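# Push the utility cart into the yellow taped bay

## Task

Get the utility cart parked in the yellow bay so that each of its four wheels sits inside the tape line and none rests on the tape; its three tubes must remain upright in the top tray, the robot must not tip over or finish leaning, and the cart has to stay in place without the robot holding it at the end.

## Robot and tools

Robot: a Hello Robot Stretch 4 with one arm. It has an omni-wheel base, a lift on a mast, an arm that telescopes forward, a wrist with yaw, pitch and roll, and a two-finger gripper. It stands about 1.6 m tall, and the base rim lies within 0.23 m of the base origin. A loose object may occasionally get a brief push from outside.

Frames: the base frame has its origin on the floor under the base centre, x forward, y left, z up. hand_pose is reported in this frame and gives the point between the fingers, 0.015 m behind the tips; it may be slightly wrong. The odometry frame is the base frame as it was at the start of the scene. base_odometry is counted from wheel turns, so slipping shows up as travel. Heading is positive to the left, from -3.142 to 3.142.

execute_actions(actions, cameras): actions is a list holding one action, or empty to get only the state and images. An action holds "base", "joints" or both, optionally with "pace" and "contact_limits"; alternatively it holds only {"end_of_arm": "enable_torque"}, which re-arms wrist or gripper motors that have switched off. base takes exactly one relative move from the current base position: {"translate_m": d} drives straight, forward positive, -2 to 2 m; {"strafe_m": d} moves sideways, left positive, -2 to 2 m; {"rotate_rad": d} turns in place, counter-clockwise positive, -3.2 to 3.2. joints is a dict of absolute targets by name: lift_m 0 to 1.2 m; arm_m 0 to 0.55 m (extension); wrist_yaw_rad -1.134 to 4.276 (0 forward, positive left, 3.14 folded back, above 3.4 the arm may block); wrist_pitch_rad -1.117 to 4.259 (0 level, 1.57 pointing down); wrist_roll_rad -1.117 to 4.259 (positive is clockwise seen from behind); gripper_m 0 to 0.08 m finger gap. Joint targets outside their range get clipped and the result notes it; other bad values or unknown keys reject the call and nothing moves. pace is "slow", "default", "fast" or "max": the base drives at 0.1/0.3/0.4/0.6 m/s and turns at 1/2/3/4 rad/s, and a raised lift lowers these caps. contact_limits {"arm_m": x}, with x from 0 (lightest) to 0.75, sets how hard the arm may push before stopping; the default is 0.5. One action lasts at most 15 s. The motions in an action start together. Anything left out may keep pushing toward its earlier target. cameras: head_camera, head_left_camera, head_right_camera, wrist_camera or "all"; [] returns no images. The head cameras look ahead and down, so turn the base to look elsewhere. The fisheye cameras also show the base and the arm.

wait(seconds 0 to 10) commands nothing and returns the state and images. zoom_image(camera, region [x0,y0,x1,y1] in pixels, at most 504x504) enlarges part of the latest image. read_manual only returns licence texts. finished_scene(scene) ends the scene for good and reports success; call it only once the cart rests in the bay by itself. Whatever scene comes next brings its own task.

Result lines: base_status and joint_status give how each motion ended. "done" means it reached the target (for the base: the wheels turned the commanded amount). "off_target" means it stopped short and may still be pushing. "contact_stop_at_<key>" means it hit something; that part goes slack, so wheels can roll or a lift can sink. "limit_stop_at_tilt" means the lean exceeds 6 degrees and the lift, arm and wheels go slack. "limit_stop_at_own_body" is a self-collision stop. "torque_fault" means a wrist or gripper motor went limp and needs enable_torque. on_its_own reports things you did not command; "held at" there is the held target. If a stop is reported, later calls in the same reply are skipped. lidar_m lists 12 distances in 30-degree sectors: the 1st straight ahead, counter-clockwise after that (4th left, 7th behind, 10th right); "-" means nothing seen or closer than 0.25 m. It sees from about 0.15 m up to robot height. wrist_depth_mm is a 7x7 grid of depths in mm. turned_by_wheels vs turned_by_imu: a gap above about 0.1 rad points to slip or a collision. base_tilt is in degrees, forward/right positive, with an offset of about 1.5. motor_effort gives percentages with the peak in brackets; for wheel motors, positive means turning right. Gripper: after closing on something, "off_target" means an object lies between the fingers.

Cautions: keep the cart's tubes upright by pushing gently and slowly. Avoid hard hits and slams. Do not drive or turn with more than 1 kg held and arm_m above 0.2. Avoid strong pushes with the gripper raised, since they can tip the robot. Before finishing, release the cart and back away so that it stays parked without help. To unfold the wrist at the start, send lift_m 0.4 together with wrist_yaw_rad 0.

Each tool is called after "Request:" by a JSON object that holds its "api" and its "payload".

## Session

I'll start by checking the robot's state and what the cameras see.

Request:
{"api": "execute_actions", "payload": {"actions": []}}

Scene clock: 0.00 s.
base_odometry: x=+0.000 y=+0.000 heading=+0.000 (m, m, rad; odometry frame)
turned_by_wheels: +0.000 (rad since the last result)
turned_by_imu: +0.000 (rad since the last result)
base_tilt: forward=+0.4 right=+0.2 (deg)
lidar_m: 1.07 1.87 1.76 2.05 0.66 0.57 0.58 0.79 1.69 1.73 1.14 0.77
base_status: not commanded
joint_positions: lift_m=+0.156 arm_m=-0.001 wrist_yaw_rad=+3.082 wrist_pitch_rad=+0.012 wrist_roll_rad=-0.003 gripper_m=+0.040
joint_status: not commanded
motor_effort: lift_m=+19 arm_m=+0 wrist_yaw_rad=+0 wrist_pitch_rad=-8 wrist_roll_rad=+0 gripper_m=+2 wheel_0=+1 wheel_1=+0 wheel_2=+0 (%)
hand_pose: x=-0.0370 y=+0.0999 z=+0.3319 quat_wxyz=(+0.030, -0.006, -0.001, +1.000) (m; base frame)
wrist_depth_mm: - 138 831 759 715 699 691 / - 133 904 1060 976 917 866 / - 135 213 1576 1464 1397 1078 / 134 139 1708 1576 1499 1397 1078 / 1808 1808 1708 1618 1464 1397 917 / 1098 1138 155 1229 1118 1205 904 / 798 - 121 842 - - 768
pictures: head_camera, head_left_camera, head_right_camera, wrist_camera
Images, in order (width x height): head_camera 420x560, head_left_camera 420x672, head_right_camera 420x672, wrist_camera 616x392.

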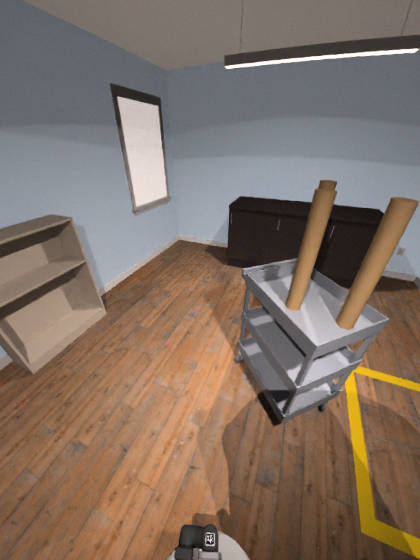

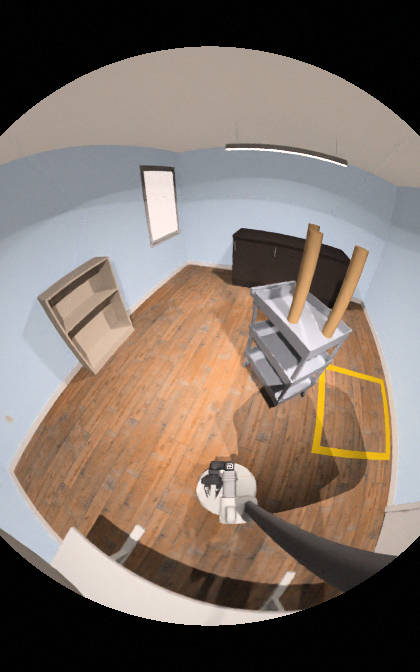

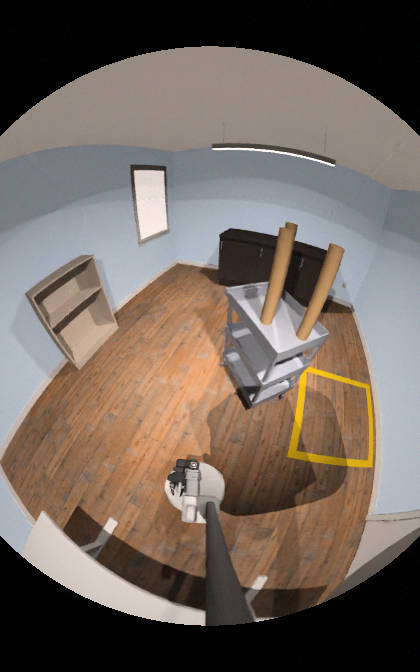

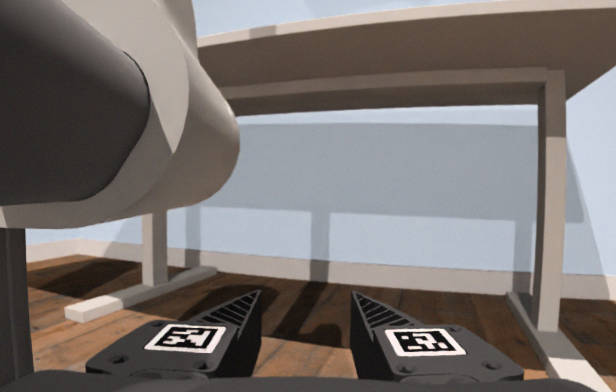

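Request:
{"api": "zoom_image", "payload": {"camera": "head_camera", "region": [210, 160, 420, 440]}}

Request:
{"api": "zoom_image", "payload": {"camera": "head_right_camera", "region": [200, 200, 420, 500]}}

Request:
{"api": "zoom_image", "payload": {"camera": "head_left_camera", "region": [200, 200, 420, 500]}}

Region (210, 160, 420, 440) of head_camera's 420x560 image, scaled by 1.800, with more detail than that image has; it fills the left 378 columns of this view, and the rest is white.

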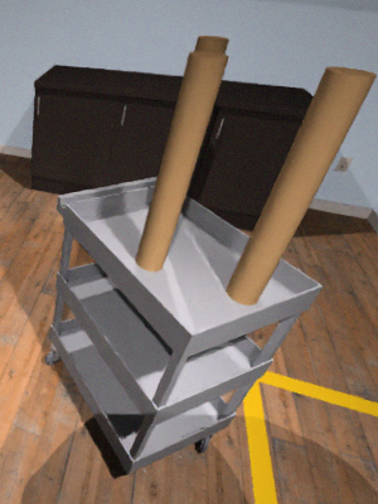

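Region (200, 200, 420, 500) of head_right_camera's 420x672 image, scaled by 1.680, with more detail than that image has; it fills the left 370 columns of this view, and the rest is white.

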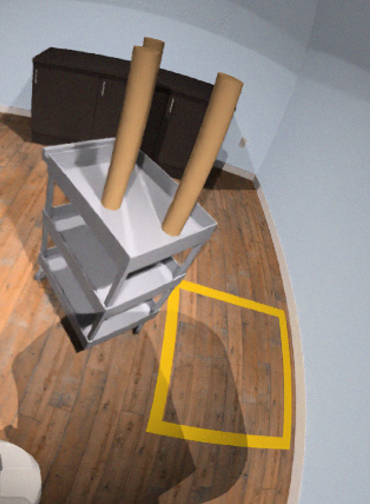

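Region (200, 200, 420, 500) of head_left_camera's 420x672 image, scaled by 1.680, with more detail than that image has; it fills the left 370 columns of this view, and the rest is white.

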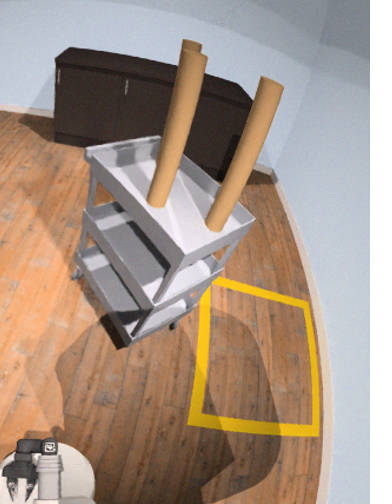

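Request:
{"api": "zoom_image", "payload": {"camera": "head_camera", "region": [225, 320, 365, 440]}}

Request:
{"api": "zoom_image", "payload": {"camera": "head_camera", "region": [230, 230, 400, 350]}}

Region (225, 320, 365, 440) of head_camera's 420x560 image, scaled by 3.600, with more detail than that image has; it fills the top 432 rows of this view, and the rest is white.

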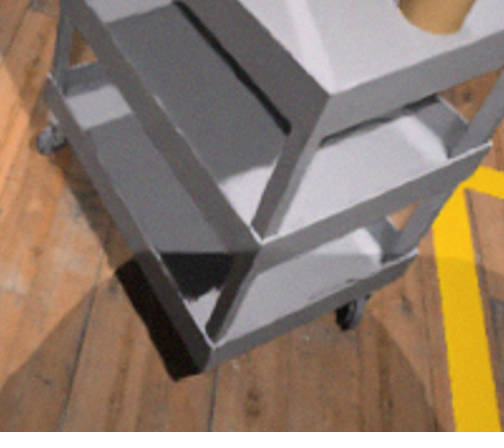

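Region (230, 230, 400, 350) of head_camera's 420x560 image, scaled by 2.965, with more detail than that image has; it fills the top 356 rows of this view, and the rest is white.

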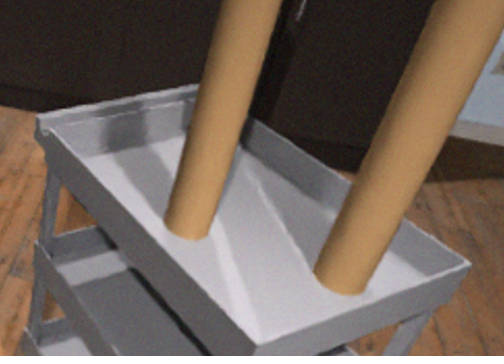

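Request:
{"api": "execute_actions", "payload": {"actions": [{"base": {"rotate_rad": 0.24}, "pace": "fast"}], "cameras": ["head_camera"]}}

Scene clock: 5.57 s.
base_odometry: x=+0.000 y=+0.000 heading=+0.239 (m, m, rad; odometry frame)
turned_by_wheels: +0.239 (rad since the last result)
turned_by_imu: +0.235 (rad since the last result)
base_tilt: forward=+0.4 right=+0.2 (deg)
lidar_m: 2.65 1.77 2.00 0.76 0.59 0.59 0.64 1.00 1.68 1.83 0.79 0.80
base_status: done
joint_positions: lift_m=+0.156 arm_m=-0.001 wrist_yaw_rad=+3.082 wrist_pitch_rad=+0.012 wrist_roll_rad=-0.003 gripper_m=+0.040
joint_status: not commanded
motor_effort: lift_m=+19(19) arm_m=+0(0) wrist_yaw_rad=+0(0) wrist_pitch_rad=-7(8) wrist_roll_rad=+0(1) gripper_m=+2(2) wheel_0=-4(9) wheel_1=-2(10) wheel_2=-1(9) (%)
hand_pose: x=-0.0370 y=+0.0999 z=+0.3319 quat_wxyz=(+0.030, -0.006, -0.001, +1.000) (m; base frame)
wrist_depth_mm: - 138 1983 820 732 699 691 / - 133 904 1098 1008 917 854 / - 135 213 1708 1499 1336 1205 / 134 139 1397 1756 1537 1336 1205 / 1576 1863 1921 1708 1537 1336 1229 / 1118 1138 155 1229 1118 1205 1160 / 798 - 121 831 - - 831
pictures: head_camera
Images, in order (width x height): head_camera 420x560.

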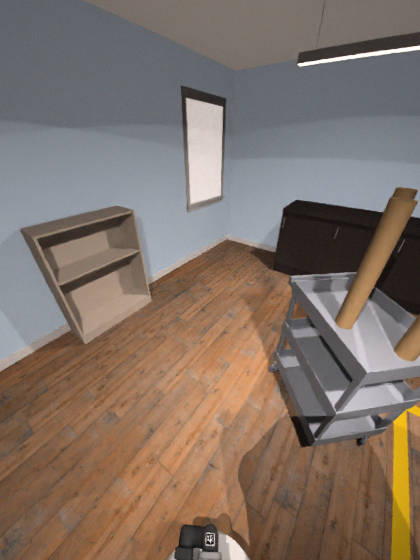

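Request:
{"api": "execute_actions", "payload": {"actions": [{"base": {"translate_m": 1.73}, "joints": {"lift_m": 0.72, "wrist_yaw_rad": 0.0}, "pace": "fast"}], "cameras": ["head_camera", "head_right_camera"]}}

Scene clock: 11.27 s.
base_odometry: x=+1.680 y=+0.411 heading=+0.240 (m, m, rad; odometry frame)
turned_by_wheels: +0.001 (rad since the last result)
turned_by_imu: -0.005 (rad since the last result)
base_tilt: forward=+0.3 right=+0.2 (deg)
lidar_m: 1.32 1.06 0.74 0.76 1.16 2.06 2.15 0.70 0.75 1.68 1.25 1.22
base_status: done
joint_positions: lift_m=+0.720 arm_m=-0.001 wrist_yaw_rad=+0.000 wrist_pitch_rad=+0.012 wrist_roll_rad=-0.003 gripper_m=+0.040
joint_status: all done
motor_effort: lift_m=+22(25) arm_m=+0(0) wrist_yaw_rad=-1(6) wrist_pitch_rad=-7(7) wrist_roll_rad=+0(3) gripper_m=+2(1) wheel_0=+4(10) wheel_1=+4(9) wheel_2=+0(15) (%)
hand_pose: x=+0.3828 y=-0.0874 z=+0.8952 quat_wxyz=(+1.000, -0.001, +0.006, +0.000) (m; base frame)
wrist_depth_mm: 854 1025 1281 1756 1756 1537 1366 / 854 1025 1308 1756 1756 1576 1397 / 866 1042 1308 1756 1808 1537 1397 / 866 1042 1308 1808 1756 1576 1397 / 866 1042 1336 1808 1756 1537 1366 / 878 1008 155 1808 1708 1576 1397 / 891 - 121 1808 - - 1397
pictures: head_camera, head_right_camera
Images, in order (width x height): head_camera 420x560, head_right_camera 420x672.

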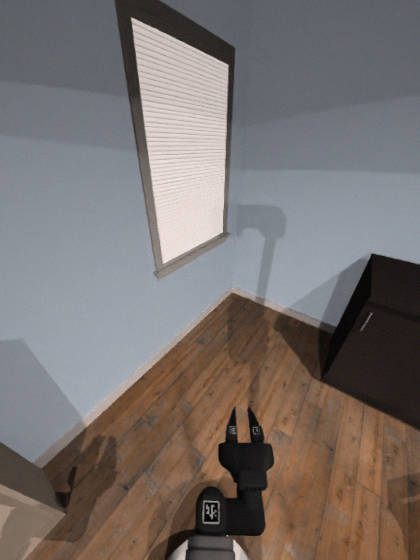

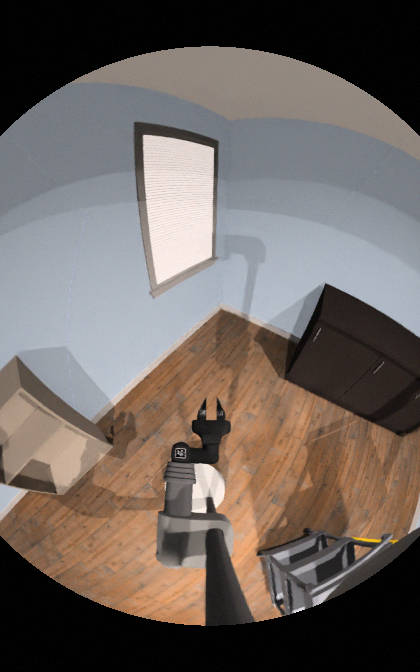

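Request:
{"api": "execute_actions", "payload": {"actions": [{"base": {"rotate_rad": -2.96}, "pace": "fast"}]}}

Scene clock: 13.90 s.
base_odometry: x=+1.680 y=+0.411 heading=-2.719 (m, m, rad; odometry frame)
turned_by_wheels: -2.959 (rad since the last result)
turned_by_imu: -2.922 (rad since the last result)
base_tilt: forward=+0.3 right=+0.2 (deg)
lidar_m: 1.25 0.70 0.89 1.44 1.24 1.88 1.19 1.05 0.77 0.84 2.21 2.03
base_status: done
joint_positions: lift_m=+0.720 arm_m=-0.001 wrist_yaw_rad=+0.000 wrist_pitch_rad=+0.012 wrist_roll_rad=-0.003 gripper_m=+0.040
joint_status: not commanded
motor_effort: lift_m=+21(22) arm_m=+0(0) wrist_yaw_rad=+0(1) wrist_pitch_rad=-8(7) wrist_roll_rad=+0(2) gripper_m=+1(1) wheel_0=+4(8) wheel_1=+2(12) wheel_2=+2(12) (%)
hand_pose: x=+0.3828 y=-0.0875 z=+0.8954 quat_wxyz=(+1.000, -0.001, +0.006, +0.000) (m; base frame)
wrist_depth_mm: 732 - - - - - - / 723 - - - - - - / 732 - - - - - - / 732 - - - - - - / 634 991 - - - - - / 1078 - 155 - - - - / 976 - 121 - - - 1921
pictures: head_camera, head_left_camera, head_right_camera, wrist_camera
camera_calibration (this result's frames):
wrist_camera: T_world_to_cam=[[-0.0112993, -0.999935, 0.00127973, -0.0851434], [-0.0423782, -0.000799789, -0.999101, 0.965243], [0.999038, -0.0113434, -0.0423664, -0.194972], [0, 0, 0, 1]] pos_world=[0.234728, -0.0865776, 0.956224]
Images, in order (width x height): head_camera 420x560, head_left_camera 420x672, head_right_camera 420x672, wrist_camera 616x392.

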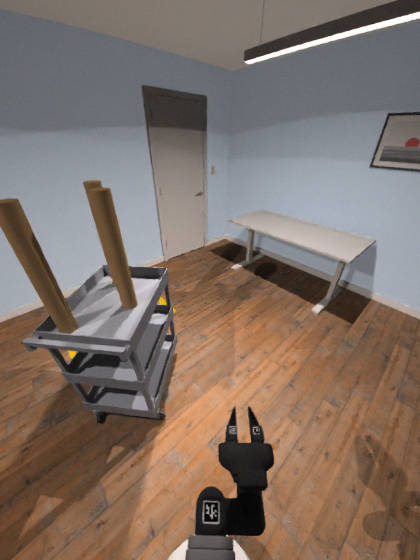

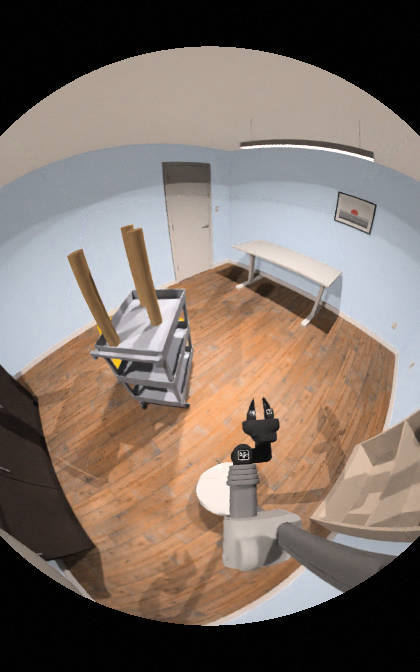

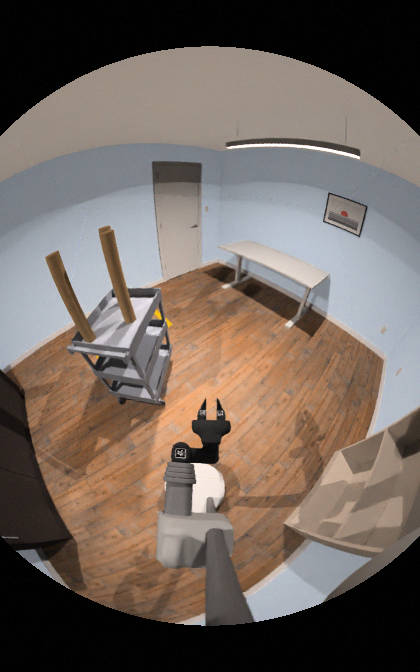

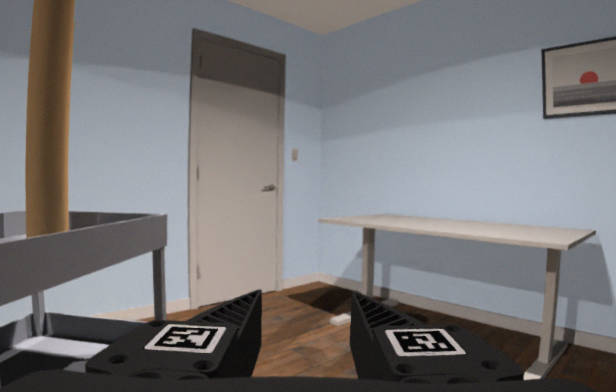

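Request:
{"api": "zoom_image", "payload": {"camera": "head_camera", "region": [0, 250, 210, 430]}}

Request:
{"api": "zoom_image", "payload": {"camera": "head_left_camera", "region": [50, 210, 230, 430]}}

Region (0, 250, 210, 430) of head_camera's 420x560 image, scaled by 2.400, with more detail than that image has; it fills the top 432 rows of this view, and the rest is white.

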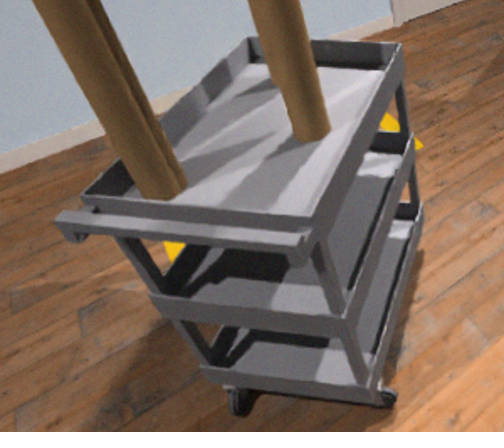

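Region (50, 210, 230, 430) of head_left_camera's 420x672 image, scaled by 2.291, with more detail than that image has; it fills the left 412 columns of this view, and the rest is white.

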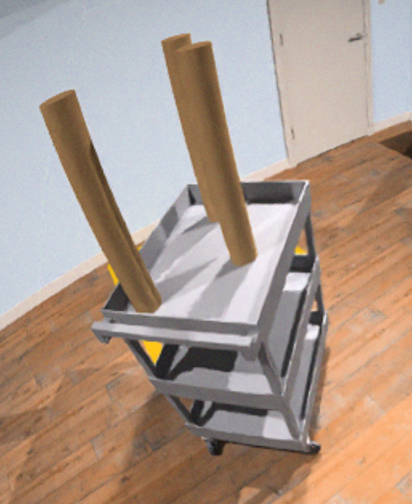

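Request:
{"api": "execute_actions", "payload": {"actions": [{"base": {"strafe_m": 0.62}, "joints": {"gripper_m": 0.08, "wrist_pitch_rad": 0.0}, "pace": "fast"}]}}

Scene clock: 18.30 s.
base_odometry: x=+1.934 y=-0.155 heading=-2.719 (m, m, rad; odometry frame)
turned_by_wheels: +0.000 (rad since the last result)
turned_by_imu: -0.004 (rad since the last result)
base_tilt: forward=+0.3 right=+0.2 (deg)
lidar_m: 0.59 0.64 1.65 0.95 0.78 0.78 1.66 1.46 1.33 1.39 2.47 0.62
base_status: done
joint_positions: lift_m=+0.720 arm_m=-0.001 wrist_yaw_rad=+0.000 wrist_pitch_rad=+0.003 wrist_roll_rad=-0.003 gripper_m=+0.080
joint_status: all done
motor_effort: lift_m=+21(21) arm_m=-1(0) wrist_yaw_rad=+0(0) wrist_pitch_rad=-8(10) wrist_roll_rad=+1(0) gripper_m=+5(5) wheel_0=-1(17) wheel_1=+0(14) wheel_2=+0(1) (%)
hand_pose: x=+0.3828 y=-0.0874 z=+0.8974 quat_wxyz=(+1.000, -0.001, +0.001, +0.000) (m; base frame)
wrist_depth_mm: 1808 1921 - 917 - - - / 1808 1983 - 931 - - - / 1808 1983 946 917 - - - / 1808 - 946 917 - - - / 1756 508 530 715 831 - - / 1808 397 394 442 377 375 - / - - 931 1025 946 - -
pictures: head_camera, head_left_camera, head_right_camera, wrist_camera
camera_calibration (this result's frames):
wrist_camera: T_world_to_cam=[[-0.0112266, -0.999936, 0.00117452, -0.0850613], [-0.0329379, -0.000804153, -0.999457, 0.963956], [0.999394, -0.0112592, -0.0329267, -0.20351], [0, 0, 0, 1]] pos_world=[0.234182, -0.0865721, 0.956832]
Images, in order (width x height): head_camera 420x560, head_left_camera 420x672, head_right_camera 420x672, wrist_camera 616x392.

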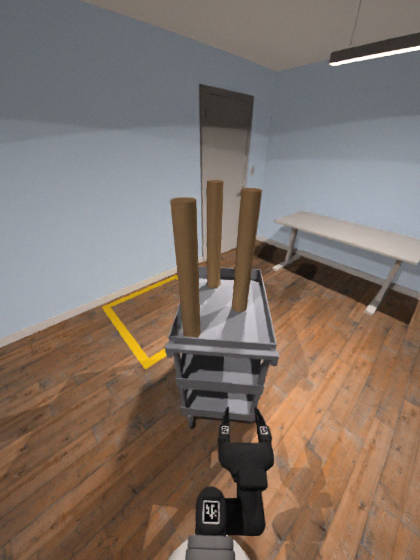

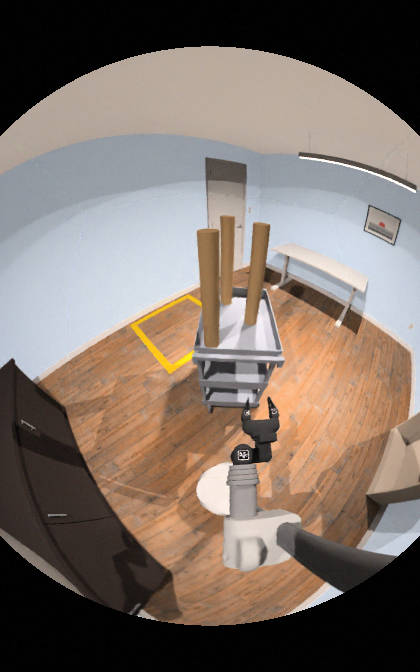

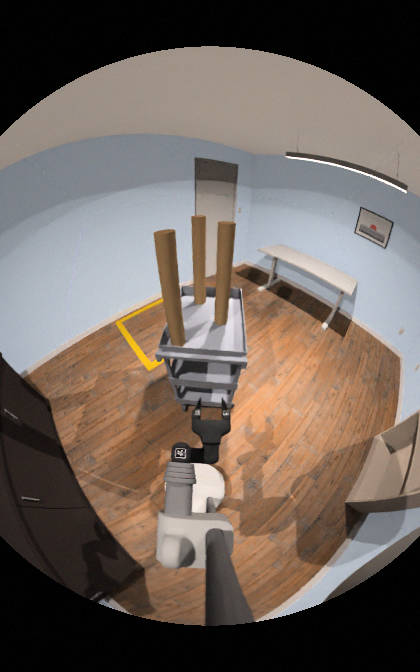

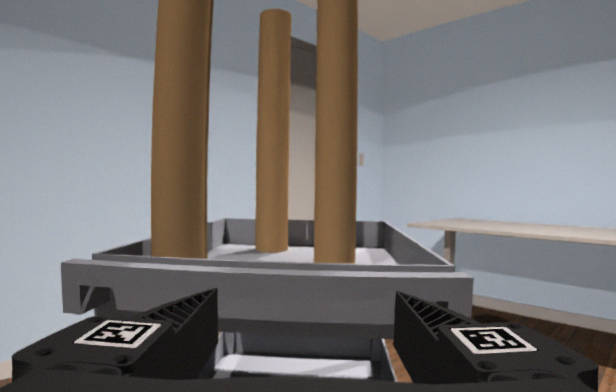

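Request:
{"api": "zoom_image", "payload": {"camera": "wrist_camera", "region": [40, 200, 500, 392]}}

Request:
{"api": "zoom_image", "payload": {"camera": "head_camera", "region": [150, 260, 300, 440]}}

Region (40, 200, 500, 392) of wrist_camera's 616x392 image, scaled by 1.096; it fills the top 210 rows of this view, and the rest is white.

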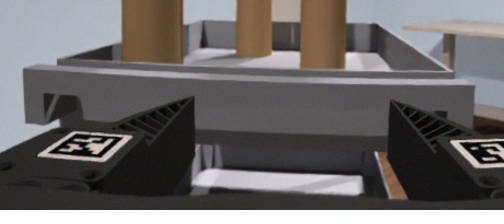

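Region (150, 260, 300, 440) of head_camera's 420x560 image, scaled by 2.800, with more detail than that image has.

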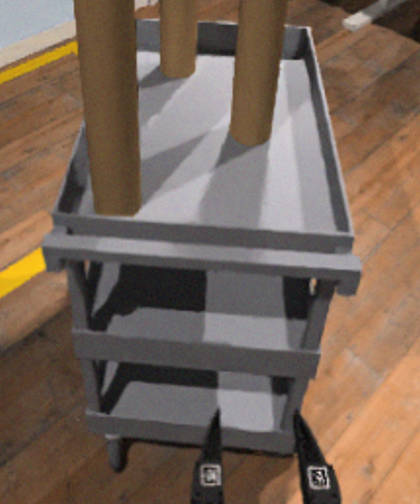

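Request:
{"api": "zoom_image", "payload": {"camera": "head_camera", "region": [80, 250, 220, 390]}}

Request:
{"api": "zoom_image", "payload": {"camera": "head_left_camera", "region": [110, 270, 250, 400]}}

Region (80, 250, 220, 390) of head_camera's 420x560 image, scaled by 3.600, with more detail than that image has.

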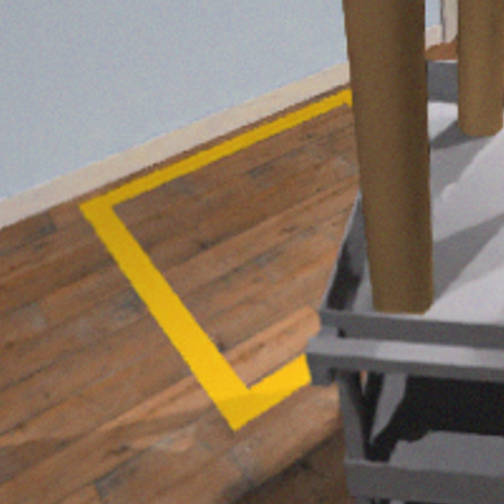

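Region (110, 270, 250, 400) of head_left_camera's 420x672 image, scaled by 3.600, with more detail than that image has; it fills the top 468 rows of this view, and the rest is white.

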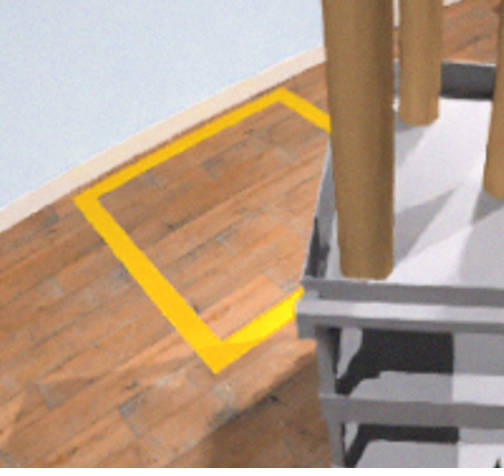

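Request:
{"api": "zoom_image", "payload": {"camera": "head_left_camera", "region": [180, 330, 320, 470]}}

Request:
{"api": "zoom_image", "payload": {"camera": "head_right_camera", "region": [100, 270, 280, 450]}}

Region (180, 330, 320, 470) of head_left_camera's 420x672 image, scaled by 3.600, with more detail than that image has.

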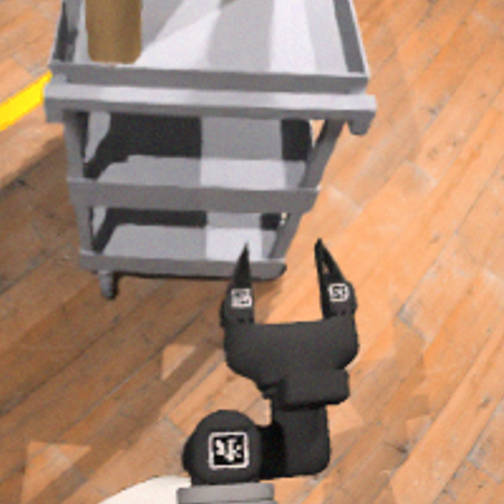

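Region (100, 270, 280, 450) of head_right_camera's 420x672 image, scaled by 2.800, with more detail than that image has.

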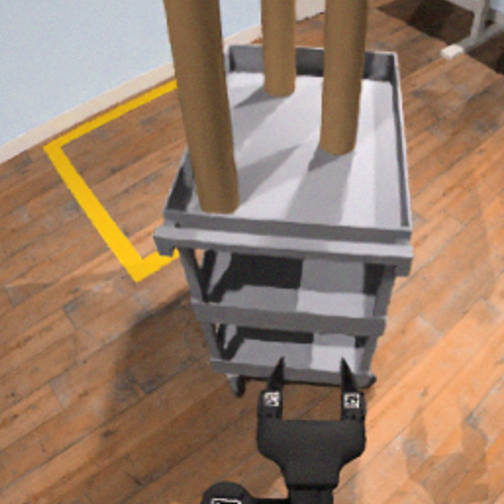

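Request:
{"api": "execute_actions", "payload": {"actions": [{"base": {"strafe_m": -0.496}, "joints": {"lift_m": 0.677, "wrist_roll_rad": 1.571, "wrist_yaw_rad": -0.5, "gripper_m": 0.08}, "pace": "fast"}], "cameras": ["head_camera"]}}

Request:
{"api": "execute_actions", "payload": {"actions": [{"base": {"rotate_rad": 0.87}, "joints": {"arm_m": 0.1}, "pace": "fast"}]}}

Scene clock: 32.17 s.
base_odometry: x=+1.731 y=+0.298 heading=-2.719 (m, m, rad; odometry frame)
turned_by_wheels: +0.000 (rad since the last result)
turned_by_imu: +0.000 (rad since the last result)
base_tilt: forward=+0.3 right=+0.2 (deg)
lidar_m: 0.87 0.64 0.88 1.31 1.13 1.81 1.28 1.13 0.90 0.99 2.44 2.11
base_status: done
joint_positions: lift_m=+0.677 arm_m=-0.001 wrist_yaw_rad=-0.500 wrist_pitch_rad=+0.003 wrist_roll_rad=+1.571 gripper_m=+0.080
joint_status: all done
motor_effort: lift_m=+15(18) arm_m=+0(0) wrist_yaw_rad=+0(7) wrist_pitch_rad=-7(8) wrist_roll_rad=-1(3) gripper_m=+3(2) wheel_0=+1(16) wheel_1=-1(14) wheel_2=+0(1) (%)
hand_pose: x=+0.3149 y=-0.1787 z=+0.8549 quat_wxyz=(+0.685, +0.685, -0.174, -0.176) (m; base frame)
wrist_depth_mm: - - - - - 1756 1205 / - - - - - 1808 1229 / - - - - - 1808 1255 / - - - - - 1808 1255 / 1983 - - - - 1756 1255 / - - - - - 1499 1182 / - - - - - - -
pictures: head_camera
Images, in order (width x height): head_camera 420x560.

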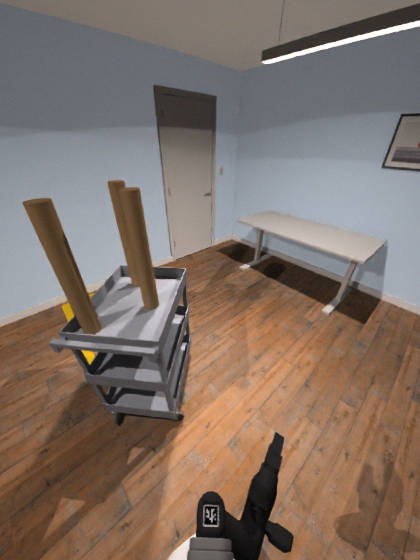

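Scene clock: 33.60 s.
base_odometry: x=+1.731 y=+0.298 heading=-1.850 (m, m, rad; odometry frame)
turned_by_wheels: +0.869 (rad since the last result)
turned_by_imu: +0.858 (rad since the last result)
base_tilt: forward=+0.3 right=+0.2 (deg)
lidar_m: 0.75 1.56 1.15 1.13 1.45 1.14 0.85 0.90 1.36 2.12 2.22 0.65
base_status: done
joint_positions: lift_m=+0.677 arm_m=+0.098 wrist_yaw_rad=-0.500 wrist_pitch_rad=+0.003 wrist_roll_rad=+1.571 gripper_m=+0.080
joint_status: all done
motor_effort: lift_m=+15(15) arm_m=+8(9) wrist_yaw_rad=-1(2) wrist_pitch_rad=-7(7) wrist_roll_rad=+0(2) gripper_m=+4(5) wheel_0=-5(12) wheel_1=-1(9) wheel_2=-2(12) (%)
hand_pose: x=+0.4142 y=-0.1786 z=+0.8549 quat_wxyz=(+0.685, +0.685, -0.174, -0.176) (m; base frame)
wrist_depth_mm: - - - - - 1756 1205 / - - - - - 1537 1182 / - - - 661 - 798 750 / 1983 707 707 430 424 421 421 / - - - 449 1118 788 459 / - - - 500 492 676 484 / - - 615 539 525 - -
pictures: head_camera, head_left_camera, head_right_camera, wrist_camera
camera_calibration (this result's frames):
wrist_camera: T_world_to_cam=[[-0.0113569, 0.00804423, -0.999903, 0.860087], [0.452566, 0.891729, 0.00203371, 0.0246416], [0.891659, -0.452499, -0.0137678, -0.287875], [0, 0, 0, 1]] pos_world=[0.255302, -0.159155, 0.85599]
Images, in order (width x height): head_camera 420x560, head_left_camera 420x672, head_right_camera 420x672, wrist_camera 616x392.

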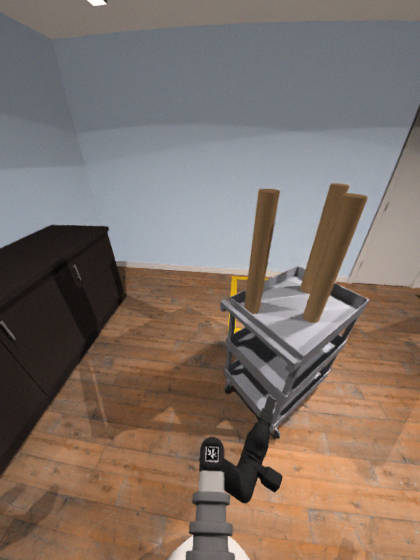

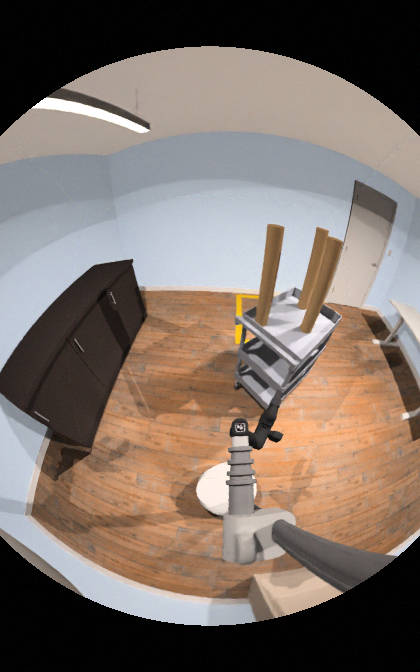

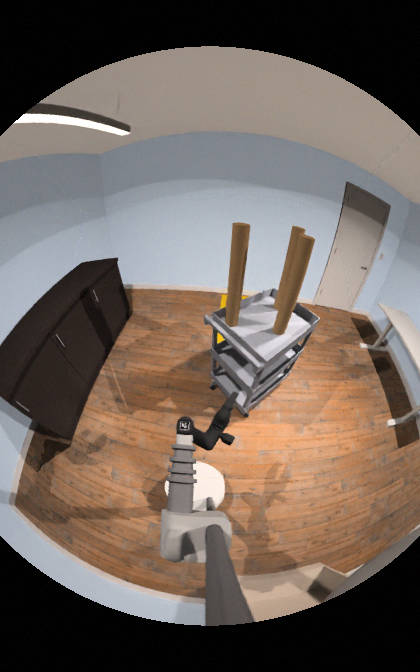

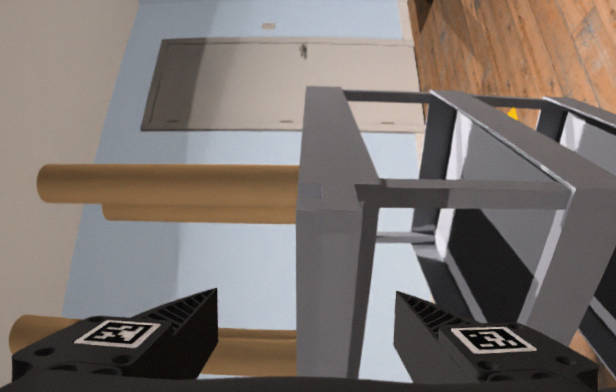

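Request:
{"api": "zoom_image", "payload": {"camera": "wrist_camera", "region": [200, 150, 460, 392]}}

Region (200, 150, 460, 392) of wrist_camera's 616x392 image, scaled by 1.938; it fills the top 469 rows of this view, and the rest is white.

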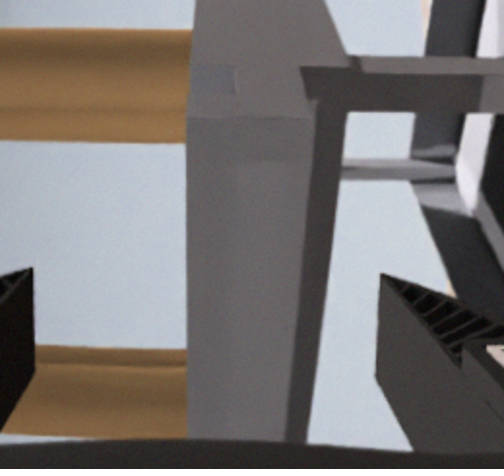

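Request:
{"api": "zoom_image", "payload": {"camera": "head_camera", "region": [200, 250, 380, 460]}}

Request:
{"api": "zoom_image", "payload": {"camera": "head_right_camera", "region": [180, 270, 340, 450]}}

Region (200, 250, 380, 460) of head_camera's 420x560 image, scaled by 2.400, with more detail than that image has; it fills the left 432 columns of this view, and the rest is white.

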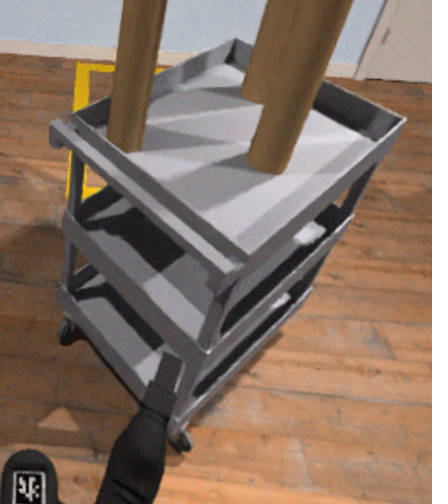

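Region (180, 270, 340, 450) of head_right_camera's 420x672 image, scaled by 2.800, with more detail than that image has.

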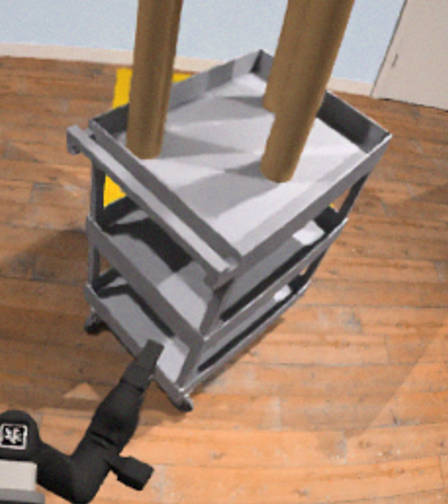

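Request:
{"api": "execute_actions", "payload": {"actions": [{"joints": {"arm_m": 0.35, "lift_m": 0.672}}], "cameras": ["head_right_camera", "wrist_camera"]}}

Scene clock: 37.00 s.
base_odometry: x=+1.731 y=+0.298 heading=-1.850 (m, m, rad; odometry frame)
turned_by_wheels: +0.000 (rad since the last result)
turned_by_imu: -0.001 (rad since the last result)
base_tilt: forward=+0.3 right=+0.2 (deg)
lidar_m: 0.72 1.52 1.15 1.14 1.45 1.11 0.91 0.88 1.37 2.13 2.29 0.63
base_status: not commanded
joint_positions: lift_m=+0.672 arm_m=+0.348 wrist_yaw_rad=-0.500 wrist_pitch_rad=+0.003 wrist_roll_rad=+1.571 gripper_m=+0.080
joint_status: all done
motor_effort: lift_m=+14(14) arm_m=+9(8) wrist_yaw_rad=-1(1) wrist_pitch_rad=-7(7) wrist_roll_rad=-2(1) gripper_m=+4(3) wheel_0=-3(4) wheel_1=-1(1) wheel_2=-2(2) (%)
hand_pose: x=+0.6641 y=-0.1786 z=+0.8500 quat_wxyz=(+0.685, +0.685, -0.174, -0.176) (m; base frame)
wrist_depth_mm: - - - 146 199 715 544 / 480 480 480 155 211 778 554 / 741 741 741 166 227 778 539 / - - - 179 246 778 544 / - - - 196 266 723 535 / 413 407 404 276 274 609 539 / - - 392 301 301 - -
pictures: head_right_camera, wrist_camera
camera_calibration (this result's frames):
wrist_camera: T_world_to_cam=[[-0.0112941, 0.00810908, -0.999903, 0.858005], [0.452635, 0.891693, 0.00211891, -0.0885753], [0.891624, -0.452568, -0.0137413, -0.510816], [0, 0, 0, 1]] pos_world=[0.505239, -0.159154, 0.851091]
Images, in order (width x height): head_right_camera 420x672, wrist_camera 616x392.

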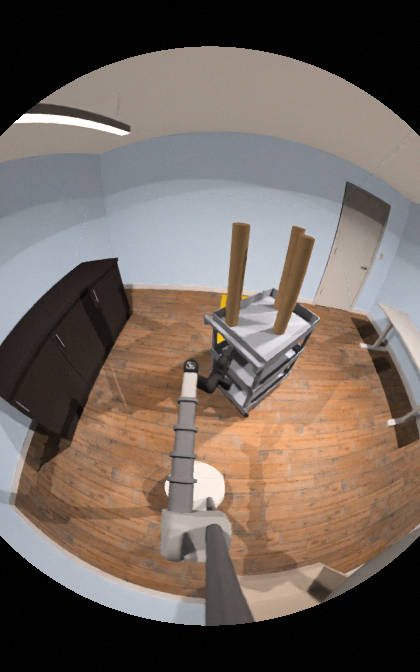

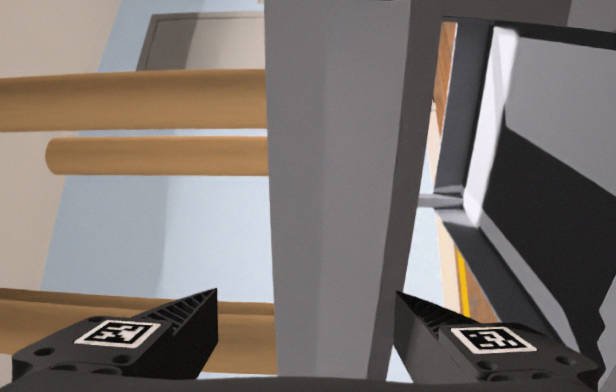

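Request:
{"api": "zoom_image", "payload": {"camera": "wrist_camera", "region": [180, 100, 480, 392]}}

Region (180, 100, 480, 392) of wrist_camera's 616x392 image, scaled by 1.680; it fills the top 491 rows of this view, and the rest is white.

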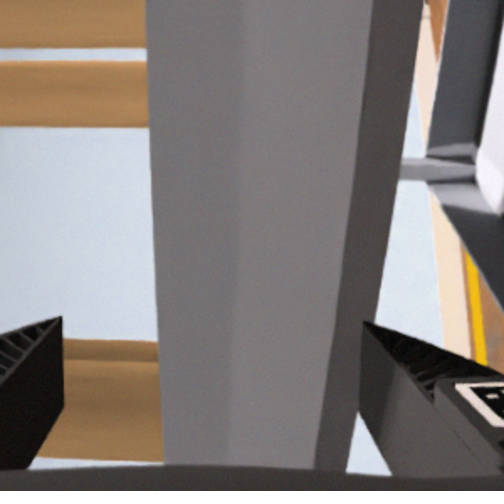

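Request:
{"api": "execute_actions", "payload": {"actions": [{"joints": {"arm_m": 0.445, "lift_m": 0.678}, "contact_limits": {"arm_m": 0.2}}], "cameras": ["head_camera", "head_right_camera", "wrist_camera"]}}

Scene clock: 39.13 s.
base_odometry: x=+1.731 y=+0.298 heading=-1.850 (m, m, rad; odometry frame)
turned_by_wheels: +0.000 (rad since the last result)
turned_by_imu: -0.001 (rad since the last result)
base_tilt: forward=+0.3 right=+0.2 (deg)
lidar_m: 0.81 1.52 1.15 1.13 1.45 1.14 0.87 0.87 1.36 2.13 2.30 0.64
base_status: not commanded
joint_positions: lift_m=+0.678 arm_m=+0.443 wrist_yaw_rad=-0.500 wrist_pitch_rad=+0.003 wrist_roll_rad=+1.571 gripper_m=+0.080
joint_status: all done
motor_effort: lift_m=+23(23) arm_m=+9(6) wrist_yaw_rad=-1(1) wrist_pitch_rad=-7(7) wrist_roll_rad=-1(0) gripper_m=+4(4) wheel_0=-4(4) wheel_1=-1(1) wheel_2=-2(2) (%)
contact_limits: arm_m 0.2
hand_pose: x=+0.7591 y=-0.1786 z=+0.8553 quat_wxyz=(+0.685, +0.685, -0.174, -0.176) (m; base frame)
wrist_depth_mm: 394 394 394 - 147 148 554 / 436 683 668 - 156 160 554 / 661 661 661 105 167 640 549 / - - - 112 179 683 549 / - - - 121 193 661 535 / 312 310 309 132 204 1537 492 / - - 304 145 223 - -
pictures: head_camera, head_right_camera, wrist_camera
camera_calibration (this result's frames):
wrist_camera: T_world_to_cam=[[-0.0112893, 0.00810699, -0.999903, 0.864362], [0.452641, 0.89169, 0.00211911, -0.131589], [0.891621, -0.452574, -0.0137361, -0.595446], [0, 0, 0, 1]] pos_world=[0.600233, -0.159154, 0.856378]
Images, in order (width x height): head_camera 420x560, head_right_camera 420x672, wrist_camera 616x392.

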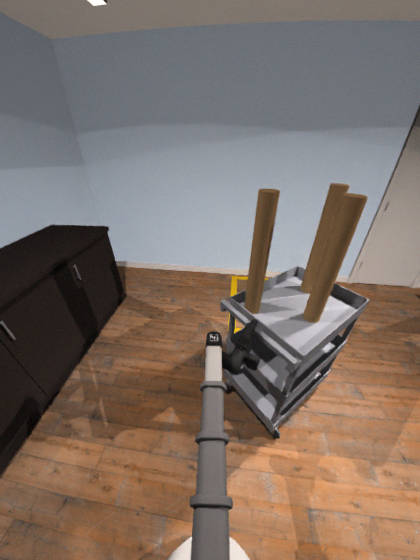

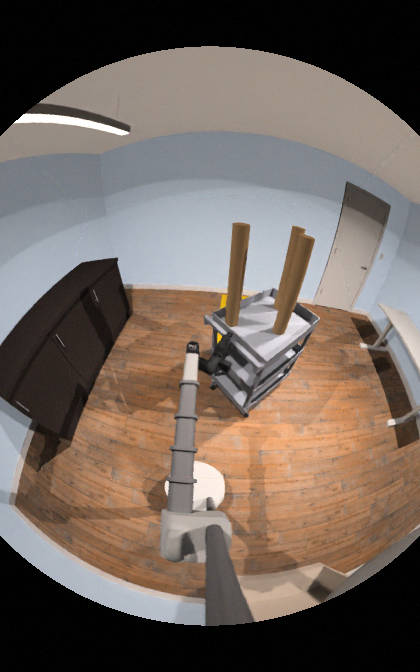

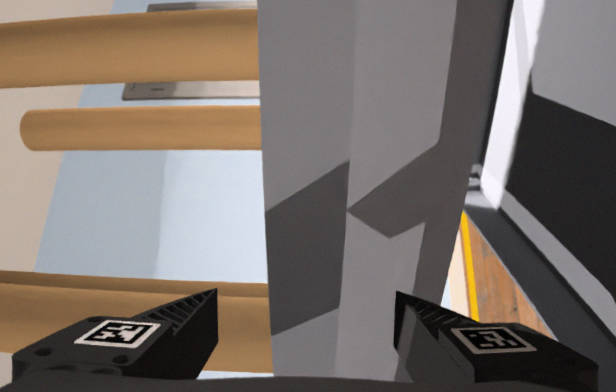

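Request:
{"api": "zoom_image", "payload": {"camera": "head_camera", "region": [200, 270, 320, 400]}}

Region (200, 270, 320, 400) of head_camera's 420x560 image, scaled by 3.877, with more detail than that image has; it fills the left 465 columns of this view, and the rest is white.

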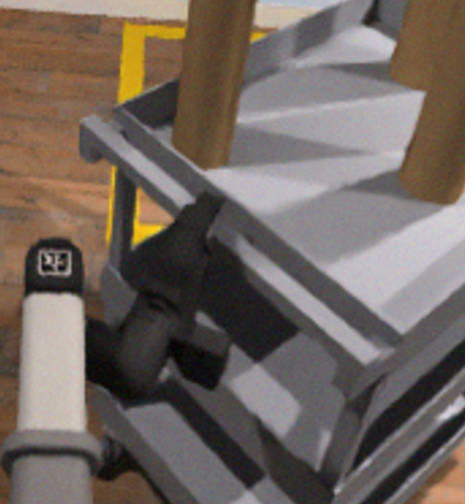

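Request:
{"api": "execute_actions", "payload": {"actions": []}}

Scene clock: 40.00 s.
base_odometry: x=+1.731 y=+0.298 heading=-1.850 (m, m, rad; odometry frame)
turned_by_wheels: +0.000 (rad since the last result)
turned_by_imu: +0.000 (rad since the last result)
base_tilt: forward=+0.3 right=+0.2 (deg)
lidar_m: 0.82 1.54 1.14 1.13 1.45 1.15 0.89 0.88 1.41 2.12 2.28 0.64
base_status: not commanded
joint_positions: lift_m=+0.678 arm_m=+0.443 wrist_yaw_rad=-0.500 wrist_pitch_rad=+0.003 wrist_roll_rad=+1.571 gripper_m=+0.080
joint_status: all done
motor_effort: lift_m=+23(23) arm_m=+8(6) wrist_yaw_rad=-1(1) wrist_pitch_rad=-7(7) wrist_roll_rad=-1(0) gripper_m=+4(4) wheel_0=-4(4) wheel_1=-1(1) wheel_2=-2(2) (%)
contact_limits: arm_m 0.2
hand_pose: x=+0.7591 y=-0.1786 z=+0.8553 quat_wxyz=(+0.685, +0.685, -0.174, -0.176) (m; base frame)
wrist_depth_mm: 394 392 394 - 147 149 549 / 436 683 668 - 156 160 559 / 661 654 661 105 167 640 549 / - - - 112 179 691 544 / - - - 121 193 661 535 / 312 310 309 132 204 1537 492 / - - 304 145 222 - -
pictures: head_camera, head_left_camera, head_right_camera, wrist_camera
camera_calibration (this result's frames):
wrist_camera: T_world_to_cam=[[-0.0112894, 0.00810692, -0.999903, 0.864362], [0.452641, 0.89169, 0.00211899, -0.131589], [0.891621, -0.452574, -0.0137362, -0.595446], [0, 0, 0, 1]] pos_world=[0.600233, -0.159154, 0.856378]
Images, in order (width x height): head_camera 420x560, head_left_camera 420x672, head_right_camera 420x672, wrist_camera 616x392.

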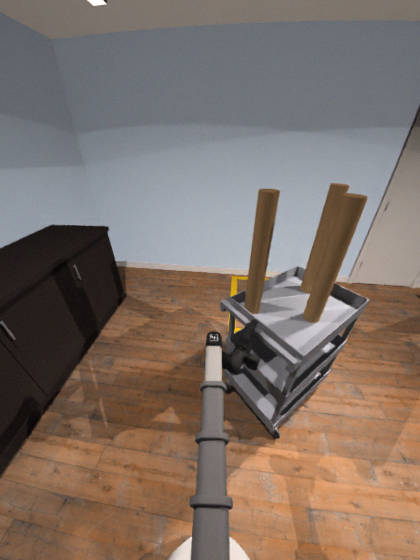

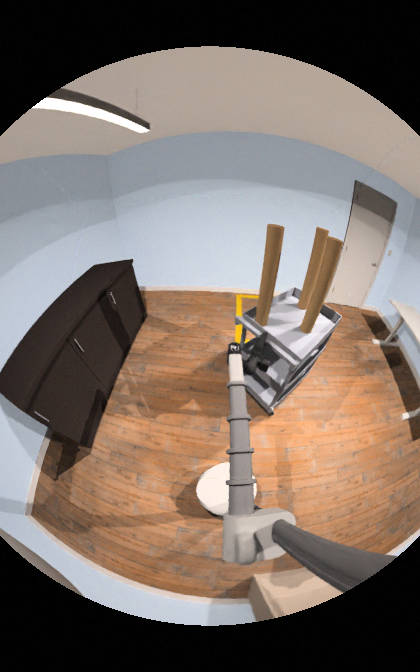

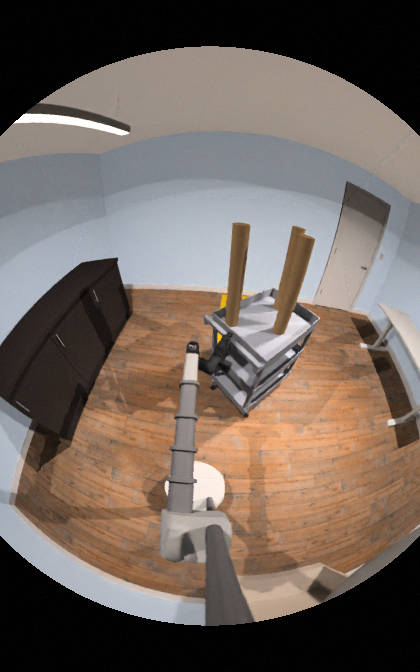

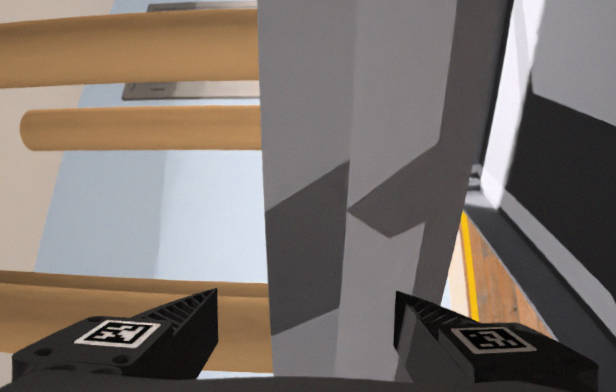

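Request:
{"api": "execute_actions", "payload": {"actions": [{"joints": {"gripper_m": 0.015}}], "cameras": ["head_camera", "wrist_camera"]}}

Scene clock: 41.67 s.
base_odometry: x=+1.731 y=+0.298 heading=-1.850 (m, m, rad; odometry frame)
turned_by_wheels: +0.000 (rad since the last result)
turned_by_imu: -0.001 (rad since the last result)
base_tilt: forward=+0.3 right=+0.2 (deg)
lidar_m: 0.81 1.53 1.17 1.13 1.44 1.15 0.90 0.85 1.35 2.15 2.30 0.60
base_status: not commanded
joint_positions: lift_m=+0.678 arm_m=+0.443 wrist_yaw_rad=-0.500 wrist_pitch_rad=+0.002 wrist_roll_rad=+1.572 gripper_m=+0.023
joint_status: gripper_m off_target (ended at +0.023, target +0.015)
on_its_own: gripper_m is held at +0.019, not at your +0.015, by its contact guard: the fingers met something
motor_effort: lift_m=+22(23) arm_m=+9(8) wrist_yaw_rad=-1(1) wrist_pitch_rad=-6(7) wrist_roll_rad=-2(1) gripper_m=-32(34) wheel_0=-4(4) wheel_1=-1(1) wheel_2=-2(2) (%)
hand_pose: x=+0.7591 y=-0.1786 z=+0.8554 quat_wxyz=(+0.685, +0.686, -0.174, -0.176) (m; base frame)
wrist_depth_mm: 394 394 394 - 147 147 554 / 436 683 676 - 156 159 554 / 661 661 654 105 167 640 549 / - - - 112 179 683 544 / - - - 121 193 661 535 / 310 312 315 132 203 1708 492 / 312 306 - 142 - 1576 1229
pictures: head_camera, wrist_camera
camera_calibration (this result's frames):
wrist_camera: T_world_to_cam=[[-0.010581, 0.00848311, -0.999908, 0.864007], [0.452705, 0.891656, 0.00277422, -0.132192], [0.891598, -0.452634, -0.0132749, -0.595832], [0, 0, 0, 1]] pos_world=[0.600228, -0.159153, 0.856385]
Images, in order (width x height): head_camera 420x560, wrist_camera 616x392.

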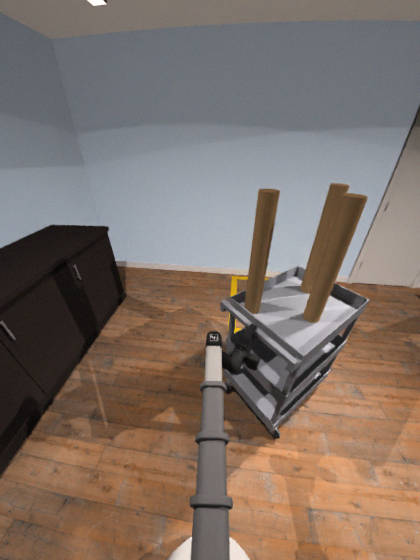

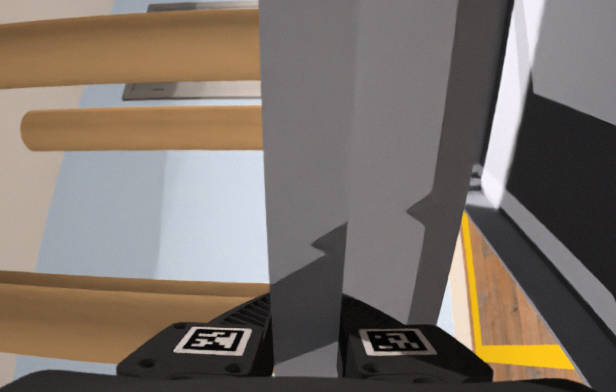

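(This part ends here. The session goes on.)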